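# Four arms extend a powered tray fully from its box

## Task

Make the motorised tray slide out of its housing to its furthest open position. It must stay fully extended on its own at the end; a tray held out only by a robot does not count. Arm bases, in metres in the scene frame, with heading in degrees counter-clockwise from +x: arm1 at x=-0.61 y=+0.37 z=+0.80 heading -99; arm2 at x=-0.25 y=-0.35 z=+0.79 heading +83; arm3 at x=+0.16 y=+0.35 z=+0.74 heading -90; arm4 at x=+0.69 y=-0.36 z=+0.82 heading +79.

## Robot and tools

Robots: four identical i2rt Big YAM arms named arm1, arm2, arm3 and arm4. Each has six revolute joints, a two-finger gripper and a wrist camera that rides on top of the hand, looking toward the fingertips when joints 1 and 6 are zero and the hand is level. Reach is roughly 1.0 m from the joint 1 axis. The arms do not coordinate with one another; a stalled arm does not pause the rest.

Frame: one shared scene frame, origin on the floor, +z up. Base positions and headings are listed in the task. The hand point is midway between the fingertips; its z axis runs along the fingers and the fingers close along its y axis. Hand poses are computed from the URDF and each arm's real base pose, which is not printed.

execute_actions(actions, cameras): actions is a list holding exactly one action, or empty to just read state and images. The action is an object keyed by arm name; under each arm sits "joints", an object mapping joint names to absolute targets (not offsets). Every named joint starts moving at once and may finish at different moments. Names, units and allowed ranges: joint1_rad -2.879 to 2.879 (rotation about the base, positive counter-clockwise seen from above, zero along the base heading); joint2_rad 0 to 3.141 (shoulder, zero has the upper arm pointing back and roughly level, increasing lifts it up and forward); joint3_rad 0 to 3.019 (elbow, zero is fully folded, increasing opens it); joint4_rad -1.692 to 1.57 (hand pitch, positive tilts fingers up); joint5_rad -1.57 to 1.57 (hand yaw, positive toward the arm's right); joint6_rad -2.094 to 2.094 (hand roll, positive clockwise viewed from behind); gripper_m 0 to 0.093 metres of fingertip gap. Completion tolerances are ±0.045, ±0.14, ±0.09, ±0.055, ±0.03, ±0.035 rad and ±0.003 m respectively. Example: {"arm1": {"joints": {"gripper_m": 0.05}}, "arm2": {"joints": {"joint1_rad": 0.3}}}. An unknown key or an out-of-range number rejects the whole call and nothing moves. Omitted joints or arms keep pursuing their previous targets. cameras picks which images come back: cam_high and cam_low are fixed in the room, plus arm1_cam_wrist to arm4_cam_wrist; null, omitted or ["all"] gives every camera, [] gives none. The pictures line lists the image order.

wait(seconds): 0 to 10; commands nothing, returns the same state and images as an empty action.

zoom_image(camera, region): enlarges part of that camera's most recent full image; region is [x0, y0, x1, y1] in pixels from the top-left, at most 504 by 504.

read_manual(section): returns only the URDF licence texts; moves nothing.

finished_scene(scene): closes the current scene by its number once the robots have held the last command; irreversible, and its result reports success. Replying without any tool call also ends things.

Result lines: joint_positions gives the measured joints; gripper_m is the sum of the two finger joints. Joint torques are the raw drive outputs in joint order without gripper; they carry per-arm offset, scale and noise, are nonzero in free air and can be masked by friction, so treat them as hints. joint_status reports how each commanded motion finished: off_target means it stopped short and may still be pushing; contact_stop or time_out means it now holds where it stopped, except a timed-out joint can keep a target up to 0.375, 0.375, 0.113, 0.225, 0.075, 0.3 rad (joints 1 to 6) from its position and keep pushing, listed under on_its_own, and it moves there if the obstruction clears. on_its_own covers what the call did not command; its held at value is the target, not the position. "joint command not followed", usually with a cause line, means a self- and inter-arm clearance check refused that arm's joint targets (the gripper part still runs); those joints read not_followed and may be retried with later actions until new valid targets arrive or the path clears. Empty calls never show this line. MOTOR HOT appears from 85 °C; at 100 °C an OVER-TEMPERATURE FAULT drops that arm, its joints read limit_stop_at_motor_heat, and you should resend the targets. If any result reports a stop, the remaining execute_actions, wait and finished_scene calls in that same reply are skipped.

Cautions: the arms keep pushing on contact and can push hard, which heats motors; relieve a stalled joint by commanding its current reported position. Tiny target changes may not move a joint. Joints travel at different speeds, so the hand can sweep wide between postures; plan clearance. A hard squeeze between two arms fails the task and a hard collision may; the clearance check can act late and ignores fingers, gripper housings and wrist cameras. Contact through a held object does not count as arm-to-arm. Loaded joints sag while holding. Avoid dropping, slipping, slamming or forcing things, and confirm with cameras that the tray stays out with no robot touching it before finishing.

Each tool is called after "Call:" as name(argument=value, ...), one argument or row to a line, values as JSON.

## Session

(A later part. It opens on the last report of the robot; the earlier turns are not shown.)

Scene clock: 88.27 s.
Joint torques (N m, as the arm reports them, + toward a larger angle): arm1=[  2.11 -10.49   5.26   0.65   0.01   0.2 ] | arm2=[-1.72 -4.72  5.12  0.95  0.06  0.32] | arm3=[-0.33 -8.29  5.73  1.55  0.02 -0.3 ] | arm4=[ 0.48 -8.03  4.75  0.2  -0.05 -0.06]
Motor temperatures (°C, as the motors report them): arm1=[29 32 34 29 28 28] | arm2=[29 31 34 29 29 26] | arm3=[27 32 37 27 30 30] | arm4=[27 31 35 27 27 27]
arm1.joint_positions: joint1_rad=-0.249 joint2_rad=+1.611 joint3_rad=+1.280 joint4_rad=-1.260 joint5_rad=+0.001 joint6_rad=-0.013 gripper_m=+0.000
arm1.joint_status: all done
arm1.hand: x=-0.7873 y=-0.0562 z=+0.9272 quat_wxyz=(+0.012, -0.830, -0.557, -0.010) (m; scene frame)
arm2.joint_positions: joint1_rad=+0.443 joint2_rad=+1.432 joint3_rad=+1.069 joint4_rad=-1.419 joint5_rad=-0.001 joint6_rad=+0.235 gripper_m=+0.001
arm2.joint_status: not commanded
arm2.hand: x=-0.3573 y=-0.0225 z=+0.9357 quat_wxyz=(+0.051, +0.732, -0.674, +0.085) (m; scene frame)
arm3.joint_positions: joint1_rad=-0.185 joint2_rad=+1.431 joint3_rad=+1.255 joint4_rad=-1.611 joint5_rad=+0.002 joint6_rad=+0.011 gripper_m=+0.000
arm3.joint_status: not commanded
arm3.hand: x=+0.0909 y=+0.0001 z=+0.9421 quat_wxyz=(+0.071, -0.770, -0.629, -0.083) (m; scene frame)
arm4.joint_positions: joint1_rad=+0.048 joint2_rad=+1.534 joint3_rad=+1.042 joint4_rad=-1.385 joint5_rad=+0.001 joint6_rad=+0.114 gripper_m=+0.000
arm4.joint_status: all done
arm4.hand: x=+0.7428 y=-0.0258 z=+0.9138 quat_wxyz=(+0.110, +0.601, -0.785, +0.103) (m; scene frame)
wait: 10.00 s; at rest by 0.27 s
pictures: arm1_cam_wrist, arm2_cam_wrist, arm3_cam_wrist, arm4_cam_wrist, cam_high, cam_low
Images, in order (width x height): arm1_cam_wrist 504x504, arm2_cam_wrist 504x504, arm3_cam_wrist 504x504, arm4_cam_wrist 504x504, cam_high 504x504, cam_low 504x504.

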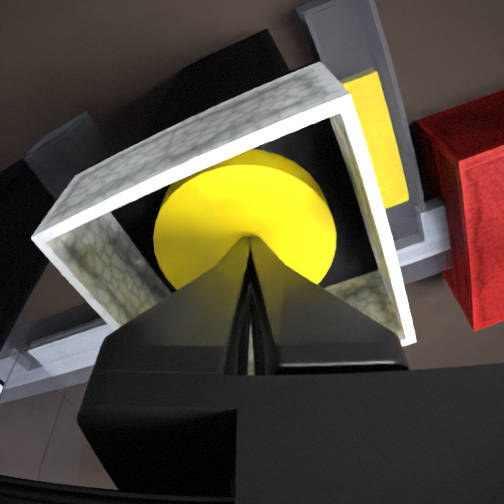

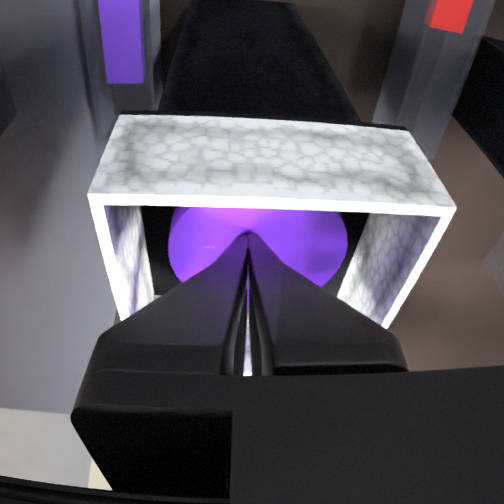

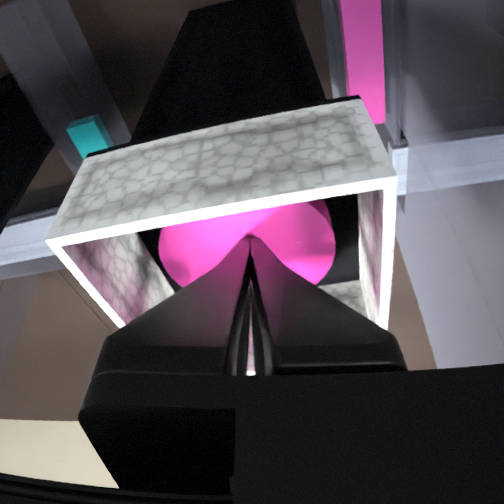

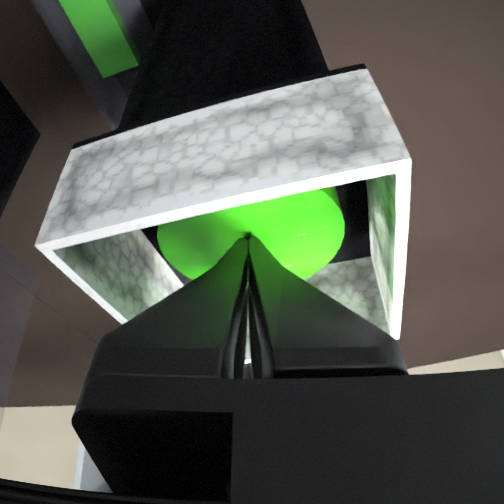

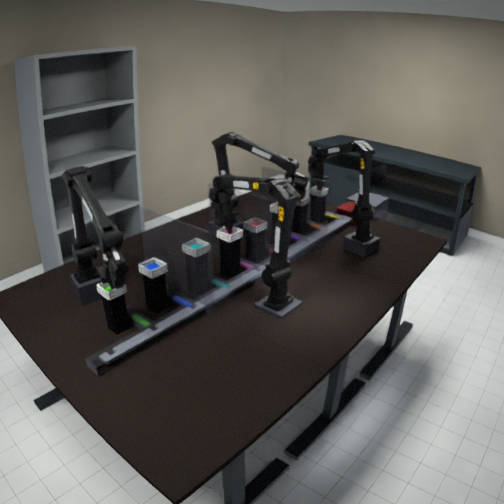

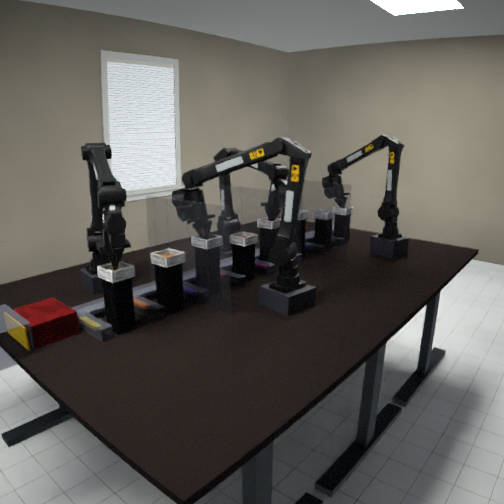

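Call:
wait(
  seconds=10,
)

Call:
wait(
  seconds=10,
)

Call:
wait(
  seconds=10,
)

Call:
execute_actions(
  actions=[
    {"arm1":{"joints":{"joint2_rad":1.43}},"arm2":{"joints":{"joint2_rad":1.28,"joint3_rad":1.075}},"arm3":{"joints":{"joint2_rad":1.25,"joint3_rad":1.265}},"arm4":{"joints":{"joint2_rad":1.33,"joint3_rad":1.05}}},
  ],
  cameras=[],
)

Call:
execute_actions(
  actions=[
    {"arm1":{"joints":{"joint1_rad":0.25,"joint3_rad":1.22,"joint4_rad":-1.33}},"arm2":{"joints":{"joint1_rad":-0.217,"joint4_rad":-1.42,"joint6_rad":0}},"arm3":{"joints":{"joint1_rad":0.418,"joint4_rad":-1.555,"joint6_rad":0.2}},"arm4":{"joints":{"joint1_rad":0.68,"joint4_rad":-1.23,"joint6_rad":0.45}}},
  ],
  cameras=[],
)

Call:
execute_actions(
  actions=[
    {"arm1":{"joints":{"joint2_rad":1.63,"joint3_rad":1.19}},"arm2":{"joints":{"joint2_rad":1.59,"joint3_rad":1.035}},"arm3":{"joints":{"joint2_rad":1.475,"joint3_rad":1.225}},"arm4":{"joints":{"joint2_rad":1.56,"joint3_rad":1.01}}},
  ],
  cameras=["arm2_cam_wrist","arm3_cam_wrist"],
)

Call:
wait(
  seconds=10,
)

Scene clock: 114.23 s.
Joint torques (N m, as the arm reports them, + toward a larger angle): arm1=[ 1.41 -9.8   5.36  0.64 -0.01  0.2 ] | arm2=[-1.8  -4.68  5.1   0.97  0.06  0.32] | arm3=[ 0.12 -8.3   5.79  1.38 -0.02 -0.32] | arm4=[ 0.61 -8.16  4.7   0.18 -0.06 -0.06]
Motor temperatures (°C, as the motors report them): arm1=[29 32 34 29 28 28] | arm2=[29 31 34 29 29 26] | arm3=[27 32 37 27 30 30] | arm4=[27 31 35 27 27 27]
arm1.joint_positions: joint1_rad=-0.249 joint2_rad=+1.611 joint3_rad=+1.280 joint4_rad=-1.260 joint5_rad=+0.001 joint6_rad=-0.013 gripper_m=+0.000
arm1.joint_status: all done
arm1.hand: x=-0.7873 y=-0.0562 z=+0.9272 quat_wxyz=(+0.012, -0.830, -0.557, -0.010) (m; scene frame)
arm2.joint_positions: joint1_rad=+0.443 joint2_rad=+1.432 joint3_rad=+1.069 joint4_rad=-1.419 joint5_rad=-0.001 joint6_rad=+0.235 gripper_m=+0.001
arm2.joint_status: not commanded
arm2.hand: x=-0.3573 y=-0.0225 z=+0.9357 quat_wxyz=(+0.051, +0.732, -0.674, +0.085) (m; scene frame)
arm3.joint_positions: joint1_rad=-0.185 joint2_rad=+1.431 joint3_rad=+1.255 joint4_rad=-1.611 joint5_rad=+0.002 joint6_rad=+0.011 gripper_m=+0.000
arm3.joint_status: not commanded
arm3.hand: x=+0.0909 y=+0.0001 z=+0.9421 quat_wxyz=(+0.071, -0.770, -0.629, -0.083) (m; scene frame)
arm4.joint_positions: joint1_rad=+0.048 joint2_rad=+1.534 joint3_rad=+1.042 joint4_rad=-1.385 joint5_rad=+0.001 joint6_rad=+0.114 gripper_m=+0.000
arm4.joint_status: all done
arm4.hand: x=+0.7428 y=-0.0258 z=+0.9138 quat_wxyz=(+0.110, +0.601, -0.785, +0.103) (m; scene frame)
wait: 10.00 s; at rest from the start
pictures: arm1_cam_wrist, arm2_cam_wrist, arm3_cam_wrist, arm4_cam_wrist, cam_high, cam_low
Images, in order (width x height): arm1_cam_wrist 504x504, arm2_cam_wrist 504x504, arm3_cam_wrist 504x504, arm4_cam_wrist 504x504, cam_high 504x504, cam_low 504x504.

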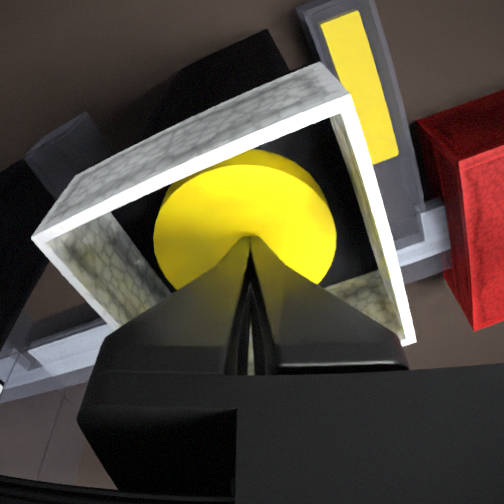

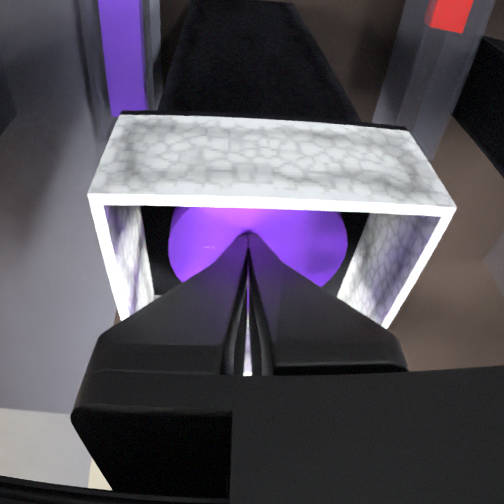

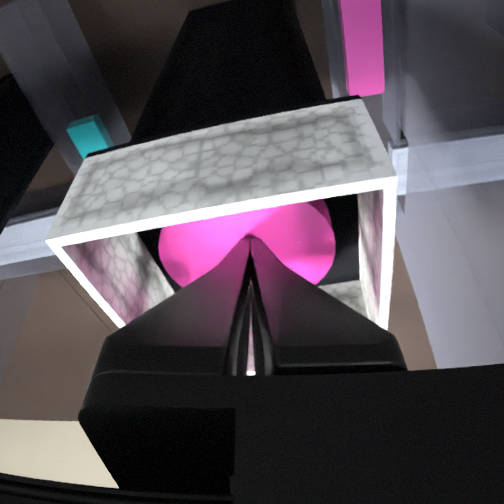

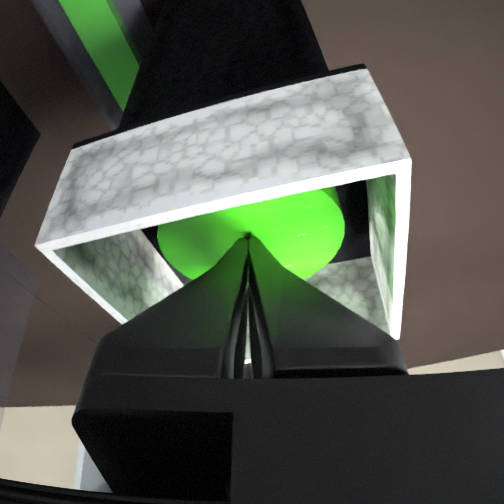

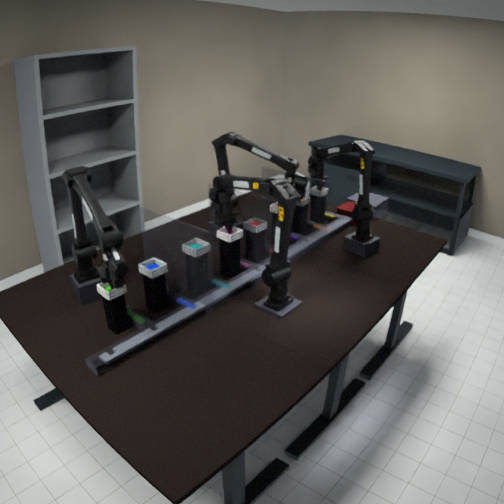

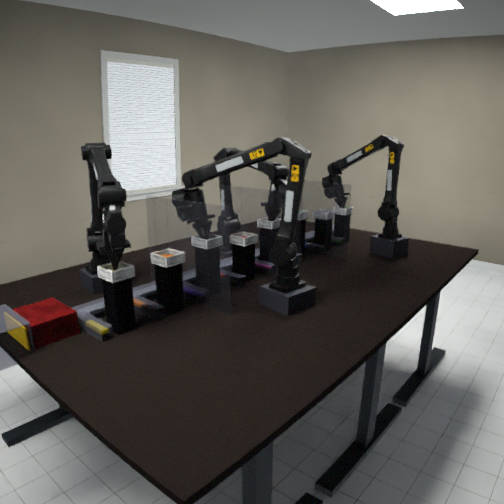

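Scene clock: 124.23 s.
Joint torques (N m, as the arm reports them, + toward a larger angle): arm1=[ 1.69 -9.7   5.25  0.67  0.    0.26] | arm2=[-1.7  -4.67  5.11  0.97  0.06  0.32] | arm3=[ 0.26 -8.05  5.72  1.43 -0.02 -0.29] | arm4=[ 0.5  -8.04  4.71  0.22 -0.05 -0.06]
Motor temperatures (°C, as the motors report them): arm1=[29 32 34 29 28 28] | arm2=[29 31 34 29 29 26] | arm3=[27 32 37 27 30 30] | arm4=[27 31 35 27 27 27]
arm1.joint_positions: joint1_rad=-0.249 joint2_rad=+1.611 joint3_rad=+1.280 joint4_rad=-1.260 joint5_rad=+0.001 joint6_rad=-0.013 gripper_m=+0.000
arm1.joint_status: all done
arm1.hand: x=-0.7873 y=-0.0562 z=+0.9272 quat_wxyz=(+0.012, -0.830, -0.557, -0.010) (m; scene frame)
arm2.joint_positions: joint1_rad=+0.443 joint2_rad=+1.432 joint3_rad=+1.069 joint4_rad=-1.419 joint5_rad=-0.001 joint6_rad=+0.235 gripper_m=+0.001
arm2.joint_status: not commanded
arm2.hand: x=-0.3573 y=-0.0225 z=+0.9357 quat_wxyz=(+0.051, +0.732, -0.674, +0.085) (m; scene frame)
arm3.joint_positions: joint1_rad=-0.185 joint2_rad=+1.431 joint3_rad=+1.255 joint4_rad=-1.611 joint5_rad=+0.002 joint6_rad=+0.011 gripper_m=+0.000
arm3.joint_status: not commanded
arm3.hand: x=+0.0909 y=+0.0001 z=+0.9421 quat_wxyz=(+0.071, -0.770, -0.629, -0.083) (m; scene frame)
arm4.joint_positions: joint1_rad=+0.048 joint2_rad=+1.534 joint3_rad=+1.042 joint4_rad=-1.385 joint5_rad=+0.001 joint6_rad=+0.114 gripper_m=+0.000
arm4.joint_status: all done
arm4.hand: x=+0.7428 y=-0.0258 z=+0.9138 quat_wxyz=(+0.110, +0.601, -0.785, +0.103) (m; scene frame)
wait: 10.00 s; at rest by 0.27 s
pictures: arm1_cam_wrist, arm2_cam_wrist, arm3_cam_wrist, arm4_cam_wrist, cam_high, cam_low
Images, in order (width x height): arm1_cam_wrist 504x504, arm2_cam_wrist 504x504, arm3_cam_wrist 504x504, arm4_cam_wrist 504x504, cam_high 504x504, cam_low 504x504.

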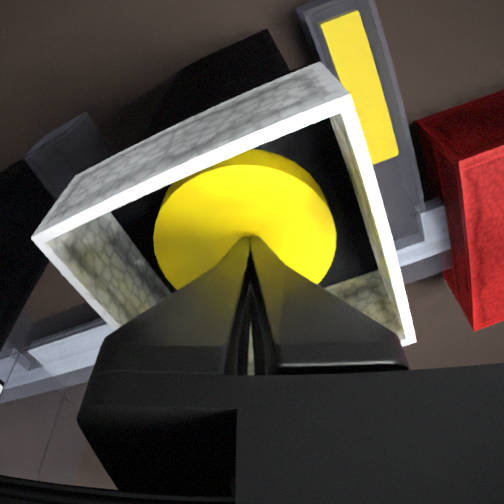

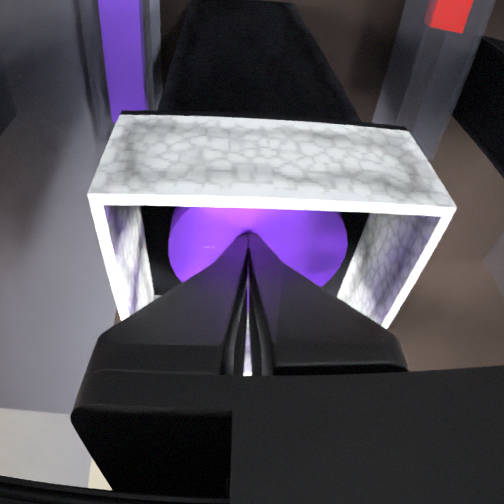

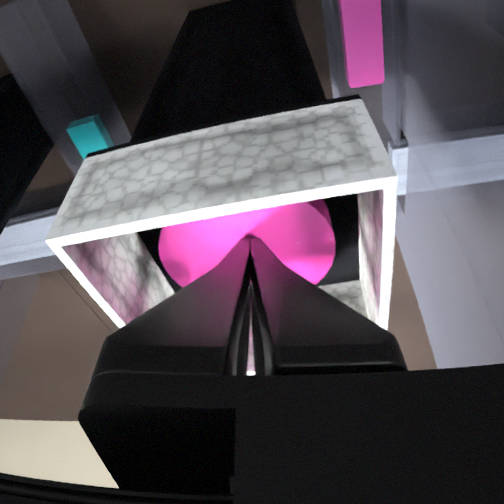

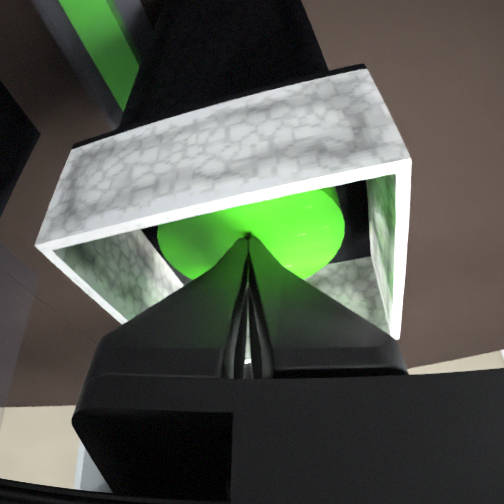

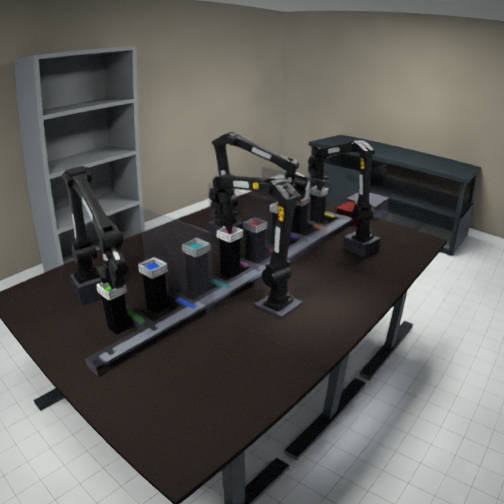

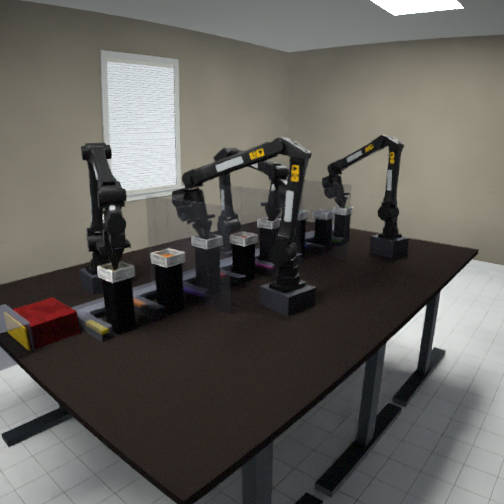

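Scene clock: 134.23 s.
Joint torques (N m, as the arm reports them, + toward a larger angle): arm1=[ 1.64 -9.57  5.19  0.77 -0.01  0.27] | arm2=[-1.75 -4.7   5.1   0.97  0.06  0.32] | arm3=[ 0.04 -7.95  5.85  1.41  0.01 -0.32] | arm4=[ 0.72 -8.1   4.69  0.18 -0.06 -0.06]
Motor temperatures (°C, as the motors report them): arm1=[29 32 34 29 28 28] | arm2=[29 31 34 29 29 26] | arm3=[27 32 37 27 30 30] | arm4=[27 31 35 27 27 27]
arm1.joint_positions: joint1_rad=-0.249 joint2_rad=+1.611 joint3_rad=+1.280 joint4_rad=-1.260 joint5_rad=+0.001 joint6_rad=-0.013 gripper_m=+0.000
arm1.joint_status: all done
arm1.hand: x=-0.7873 y=-0.0562 z=+0.9272 quat_wxyz=(+0.012, -0.830, -0.557, -0.010) (m; scene frame)
arm2.joint_positions: joint1_rad=+0.443 joint2_rad=+1.432 joint3_rad=+1.069 joint4_rad=-1.419 joint5_rad=-0.001 joint6_rad=+0.235 gripper_m=+0.001
arm2.joint_status: not commanded
arm2.hand: x=-0.3573 y=-0.0225 z=+0.9357 quat_wxyz=(+0.051, +0.732, -0.674, +0.085) (m; scene frame)
arm3.joint_positions: joint1_rad=-0.185 joint2_rad=+1.431 joint3_rad=+1.255 joint4_rad=-1.611 joint5_rad=+0.002 joint6_rad=+0.011 gripper_m=+0.000
arm3.joint_status: not commanded
arm3.hand: x=+0.0909 y=+0.0001 z=+0.9421 quat_wxyz=(+0.071, -0.770, -0.629, -0.083) (m; scene frame)
arm4.joint_positions: joint1_rad=+0.048 joint2_rad=+1.534 joint3_rad=+1.042 joint4_rad=-1.385 joint5_rad=+0.001 joint6_rad=+0.114 gripper_m=+0.000
arm4.joint_status: all done
arm4.hand: x=+0.7428 y=-0.0258 z=+0.9138 quat_wxyz=(+0.110, +0.601, -0.785, +0.103) (m; scene frame)
wait: 10.00 s; at rest by 0.27 s
pictures: arm1_cam_wrist, arm2_cam_wrist, arm3_cam_wrist, arm4_cam_wrist, cam_high, cam_low
Images, in order (width x height): arm1_cam_wrist 504x504, arm2_cam_wrist 504x504, arm3_cam_wrist 504x504, arm4_cam_wrist 504x504, cam_high 504x504, cam_low 504x504.

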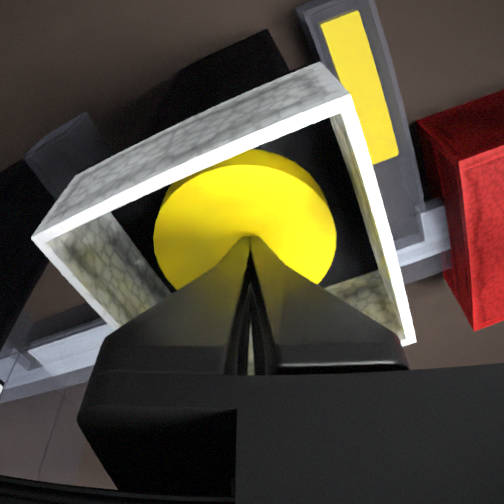

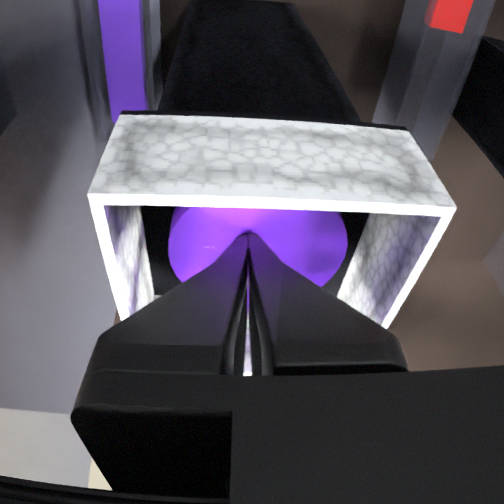

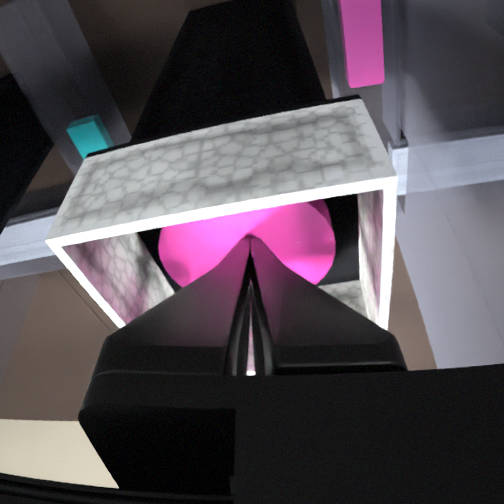

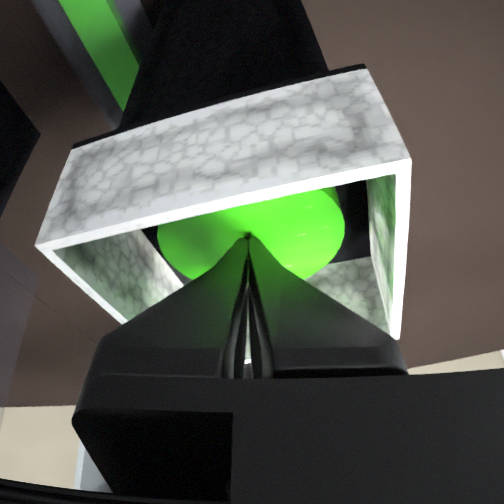

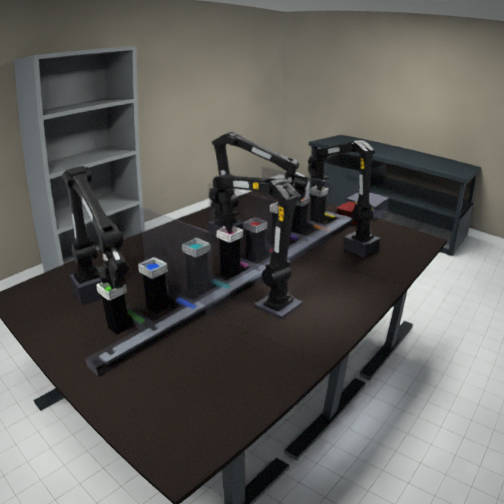

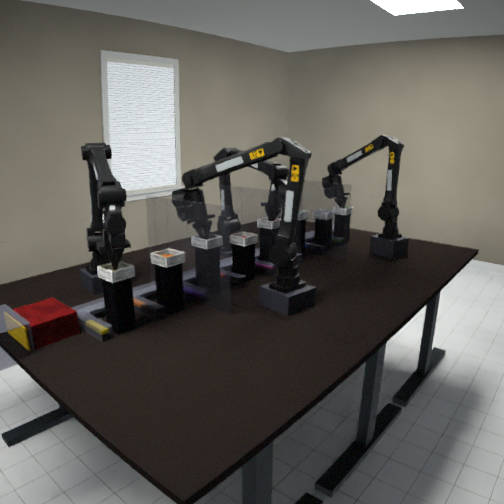

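Scene clock: 135.47 s.
Joint torques (N m, as the arm reports them, + toward a larger angle): arm1=[  1.72 -11.73   8.79   0.76  -0.06   0.22] | arm2=[-1.76 -6.21  8.42  0.81  0.06  0.31] | arm3=[ 0.24 -9.15  9.29  1.07  0.01 -0.3 ] | arm4=[ 0.57 -9.3   8.54  0.67 -0.05 -0.07]
Motor temperatures (°C, as the motors report them): arm1=[29 33 34 29 28 28] | arm2=[29 31 34 29 29 26] | arm3=[27 32 38 27 30 30] | arm4=[27 31 35 27 27 27]
arm1.joint_positions: joint1_rad=-0.249 joint2_rad=+1.420 joint3_rad=+1.242 joint4_rad=-1.257 joint5_rad=+0.001 joint6_rad=-0.013 gripper_m=+0.000
arm1.joint_status: all done
arm1.hand: x=-0.7794 y=-0.0389 z=+0.9950 quat_wxyz=(-0.031, -0.829, -0.556, +0.055) (m; scene frame)
arm2.joint_positions: joint1_rad=+0.443 joint2_rad=+1.268 joint3_rad=+1.069 joint4_rad=-1.408 joint5_rad=-0.001 joint6_rad=+0.235 gripper_m=+0.001
arm2.joint_status: all done
arm2.hand: x=-0.3560 y=-0.0256 z=+0.9879 quat_wxyz=(+0.008, +0.735, -0.678, +0.009) (m; scene frame)
arm3.joint_positions: joint1_rad=-0.185 joint2_rad=+1.240 joint3_rad=+1.255 joint4_rad=-1.594 joint5_rad=+0.002 joint6_rad=+0.011 gripper_m=+0.000
arm3.joint_status: all done
arm3.hand: x=+0.0940 y=+0.0164 z=+1.0050 quat_wxyz=(+0.004, -0.774, -0.633, -0.003) (m; scene frame)
arm4.joint_positions: joint1_rad=+0.048 joint2_rad=+1.315 joint3_rad=+1.043 joint4_rad=-1.385 joint5_rad=+0.001 joint6_rad=+0.114 gripper_m=+0.000
arm4.joint_status: all done
arm4.hand: x=+0.7432 y=-0.0259 z=+0.9837 quat_wxyz=(+0.032, +0.607, -0.794, +0.027) (m; scene frame)
pictures: none
No camera images: the call's "cameras" was empty. Leave "cameras" out to get every camera's image.

Scene clock: 136.87 s.
Joint torques (N m, as the arm reports them, + toward a larger angle): arm1=[  0.94 -11.57   8.31   0.06   0.02   0.21] | arm2=[-1.37 -6.87  8.42  0.07  0.04 -0.05] | arm3=[ 0.81 -9.78  9.35  1.18  0.   -0.02] | arm4=[ 1.74 -9.48  8.8   1.19 -0.01  0.19]
Motor temperatures (°C, as the motors report them): arm1=[29 33 35 29 28 28] | arm2=[29 31 35 29 29 26] | arm3=[27 33 38 27 30 30] | arm4=[27 31 36 27 27 27]
arm1.joint_positions: joint1_rad=+0.254 joint2_rad=+1.422 joint3_rad=+1.225 joint4_rad=-1.318 joint5_rad=-0.001 joint6_rad=-0.013 gripper_m=+0.000
arm1.joint_status: all done
arm1.hand: x=-0.5638 y=-0.0518 z=+0.9854 quat_wxyz=(-0.016, -0.665, -0.746, +0.015) (m; scene frame)
arm2.joint_positions: joint1_rad=-0.218 joint2_rad=+1.269 joint3_rad=+1.069 joint4_rad=-1.412 joint5_rad=-0.001 joint6_rad=+0.015 gripper_m=+0.001
arm2.joint_status: all done
arm2.hand: x=-0.1361 y=-0.0297 z=+0.9855 quat_wxyz=(+0.018, +0.569, -0.822, +0.005) (m; scene frame)
arm3.joint_positions: joint1_rad=+0.419 joint2_rad=+1.240 joint3_rad=+1.255 joint4_rad=-1.568 joint5_rad=+0.002 joint6_rad=+0.188 gripper_m=+0.000
arm3.joint_status: all done
arm3.hand: x=+0.2995 y=+0.0330 z=+1.0051 quat_wxyz=(-0.007, -0.623, -0.782, +0.004) (m; scene frame)
arm4.joint_positions: joint1_rad=+0.675 joint2_rad=+1.316 joint3_rad=+1.043 joint4_rad=-1.239 joint5_rad=+0.001 joint6_rad=+0.436 gripper_m=+0.000
arm4.joint_status: all done
arm4.hand: x=+0.5207 y=-0.0275 z=+0.9842 quat_wxyz=(-0.010, +0.721, -0.692, -0.031) (m; scene frame)
pictures: none
No camera images: the call's "cameras" was empty. Leave "cameras" out to get every camera's image.

Scene clock: 137.80 s.
Joint torques (N m, as the arm reports them, + toward a larger angle): arm1=[ 0.35 -9.48  5.37  0.26  0.09  0.19] | arm2=[-1.22 -5.55  4.51  0.28  0.04 -0.02] | arm3=[ 0.2  -7.78  5.33  0.96  0.03 -0.05] | arm4=[ 1.68 -7.88  5.11  0.8  -0.02  0.17]
Motor temperatures (°C, as the motors report them): arm1=[29 33 35 29 28 28] | arm2=[29 31 35 29 29 26] | arm3=[27 33 38 27 30 30] | arm4=[27 31 36 27 27 27]
arm1.joint_positions: joint1_rad=+0.254 joint2_rad=+1.571 joint3_rad=+1.223 joint4_rad=-1.329 joint5_rad=-0.001 joint6_rad=-0.013 gripper_m=+0.000
arm1.joint_status: all done
arm1.hand: x=-0.5637 y=-0.0530 z=+0.9254 quat_wxyz=(+0.043, -0.665, -0.745, -0.039) (m; scene frame)
arm2.joint_positions: joint1_rad=-0.218 joint2_rad=+1.529 joint3_rad=+1.071 joint4_rad=-1.430 joint5_rad=-0.001 joint6_rad=+0.015 gripper_m=+0.001
arm2.joint_status: all done
arm2.hand: x=-0.1365 y=-0.0278 z=+0.9038 quat_wxyz=(+0.130, +0.563, -0.812, +0.085) (m; scene frame)
arm3.joint_positions: joint1_rad=+0.419 joint2_rad=+1.413 joint3_rad=+1.263 joint4_rad=-1.572 joint5_rad=+0.002 joint6_rad=+0.188 gripper_m=+0.000
arm3.joint_status: all done
arm3.hand: x=+0.3078 y=+0.0142 z=+0.9492 quat_wxyz=(+0.068, -0.621, -0.780, -0.036) (m; scene frame)
arm4.joint_positions: joint1_rad=+0.675 joint2_rad=+1.502 joint3_rad=+1.042 joint4_rad=-1.240 joint5_rad=+0.001 joint6_rad=+0.436 gripper_m=+0.000
arm4.joint_status: all done
arm4.hand: x=+0.5204 y=-0.0273 z=+0.9179 quat_wxyz=(+0.020, +0.720, -0.692, +0.058) (m; scene frame)
pictures: arm2_cam_wrist, arm3_cam_wrist
Images, in order (width x height): arm2_cam_wrist 504x504, arm3_cam_wrist 504x504.

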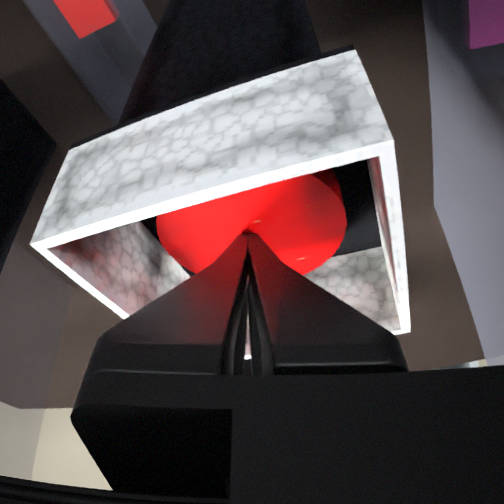

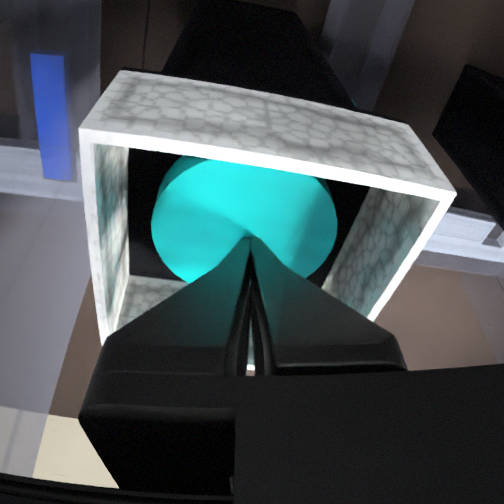

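Scene clock: 147.80 s.
Joint torques (N m, as the arm reports them, + toward a larger angle): arm1=[  0.24 -10.22   5.66   0.13   0.12   0.2 ] | arm2=[-1.22 -5.46  4.52  0.29  0.04 -0.02] | arm3=[ 0.33 -7.89  5.4   1.06  0.02 -0.04] | arm4=[ 1.55 -7.91  5.09  0.77 -0.04  0.18]
Motor temperatures (°C, as the motors report them): arm1=[29 33 35 29 28 28] | arm2=[29 31 34 29 29 26] | arm3=[27 32 38 27 30 30] | arm4=[27 31 36 27 27 27]
arm1.joint_positions: joint1_rad=+0.254 joint2_rad=+1.571 joint3_rad=+1.223 joint4_rad=-1.329 joint5_rad=-0.001 joint6_rad=-0.013 gripper_m=+0.000
arm1.joint_status: all done
arm1.hand: x=-0.5637 y=-0.0530 z=+0.9254 quat_wxyz=(+0.043, -0.665, -0.745, -0.039) (m; scene frame)
arm2.joint_positions: joint1_rad=-0.218 joint2_rad=+1.529 joint3_rad=+1.071 joint4_rad=-1.430 joint5_rad=-0.001 joint6_rad=+0.015 gripper_m=+0.001
arm2.joint_status: all done
arm2.hand: x=-0.1365 y=-0.0278 z=+0.9038 quat_wxyz=(+0.130, +0.563, -0.812, +0.085) (m; scene frame)
arm3.joint_positions: joint1_rad=+0.419 joint2_rad=+1.413 joint3_rad=+1.263 joint4_rad=-1.572 joint5_rad=+0.002 joint6_rad=+0.188 gripper_m=+0.000
arm3.joint_status: all done
arm3.hand: x=+0.3078 y=+0.0142 z=+0.9492 quat_wxyz=(+0.068, -0.621, -0.780, -0.036) (m; scene frame)
arm4.joint_positions: joint1_rad=+0.675 joint2_rad=+1.502 joint3_rad=+1.042 joint4_rad=-1.240 joint5_rad=+0.001 joint6_rad=+0.436 gripper_m=+0.000
arm4.joint_status: all done
arm4.hand: x=+0.5204 y=-0.0273 z=+0.9179 quat_wxyz=(+0.020, +0.720, -0.692, +0.058) (m; scene frame)
wait: 10.00 s; at rest by 0.27 s
pictures: arm1_cam_wrist, arm2_cam_wrist, arm3_cam_wrist, arm4_cam_wrist, cam_high, cam_low
Images, in order (width x height): arm1_cam_wrist 504x504, arm2_cam_wrist 504x504, arm3_cam_wrist 504x504, arm4_cam_wrist 504x504, cam_high 504x504, cam_low 504x504.

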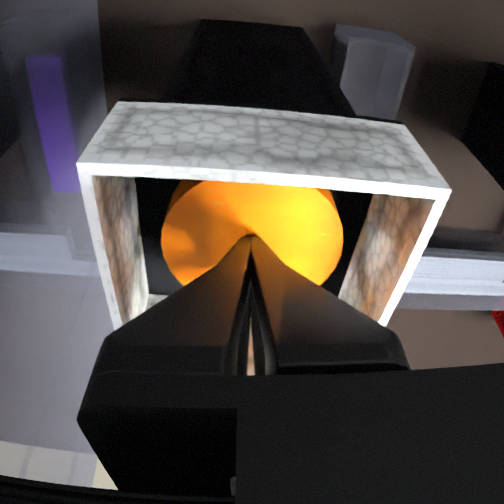

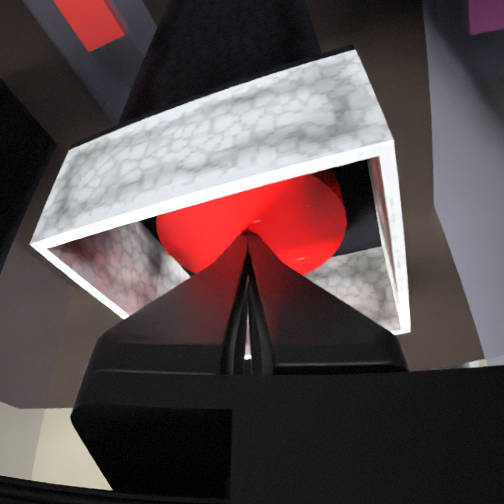

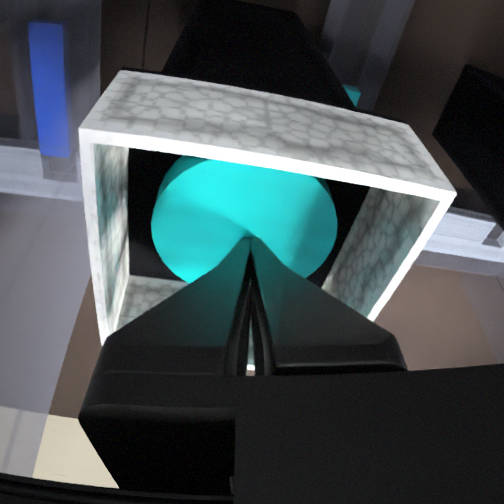

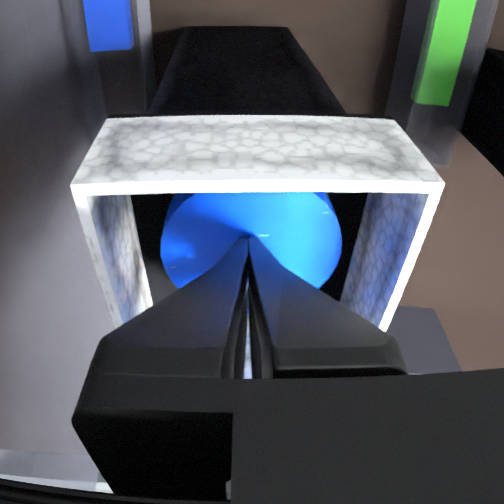

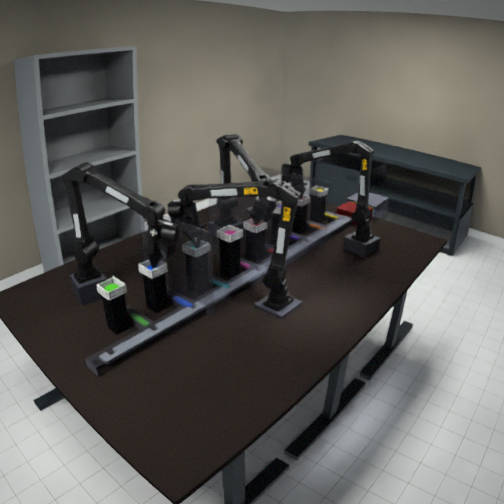

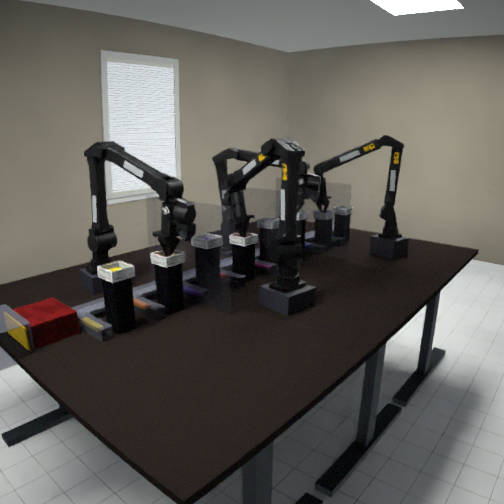

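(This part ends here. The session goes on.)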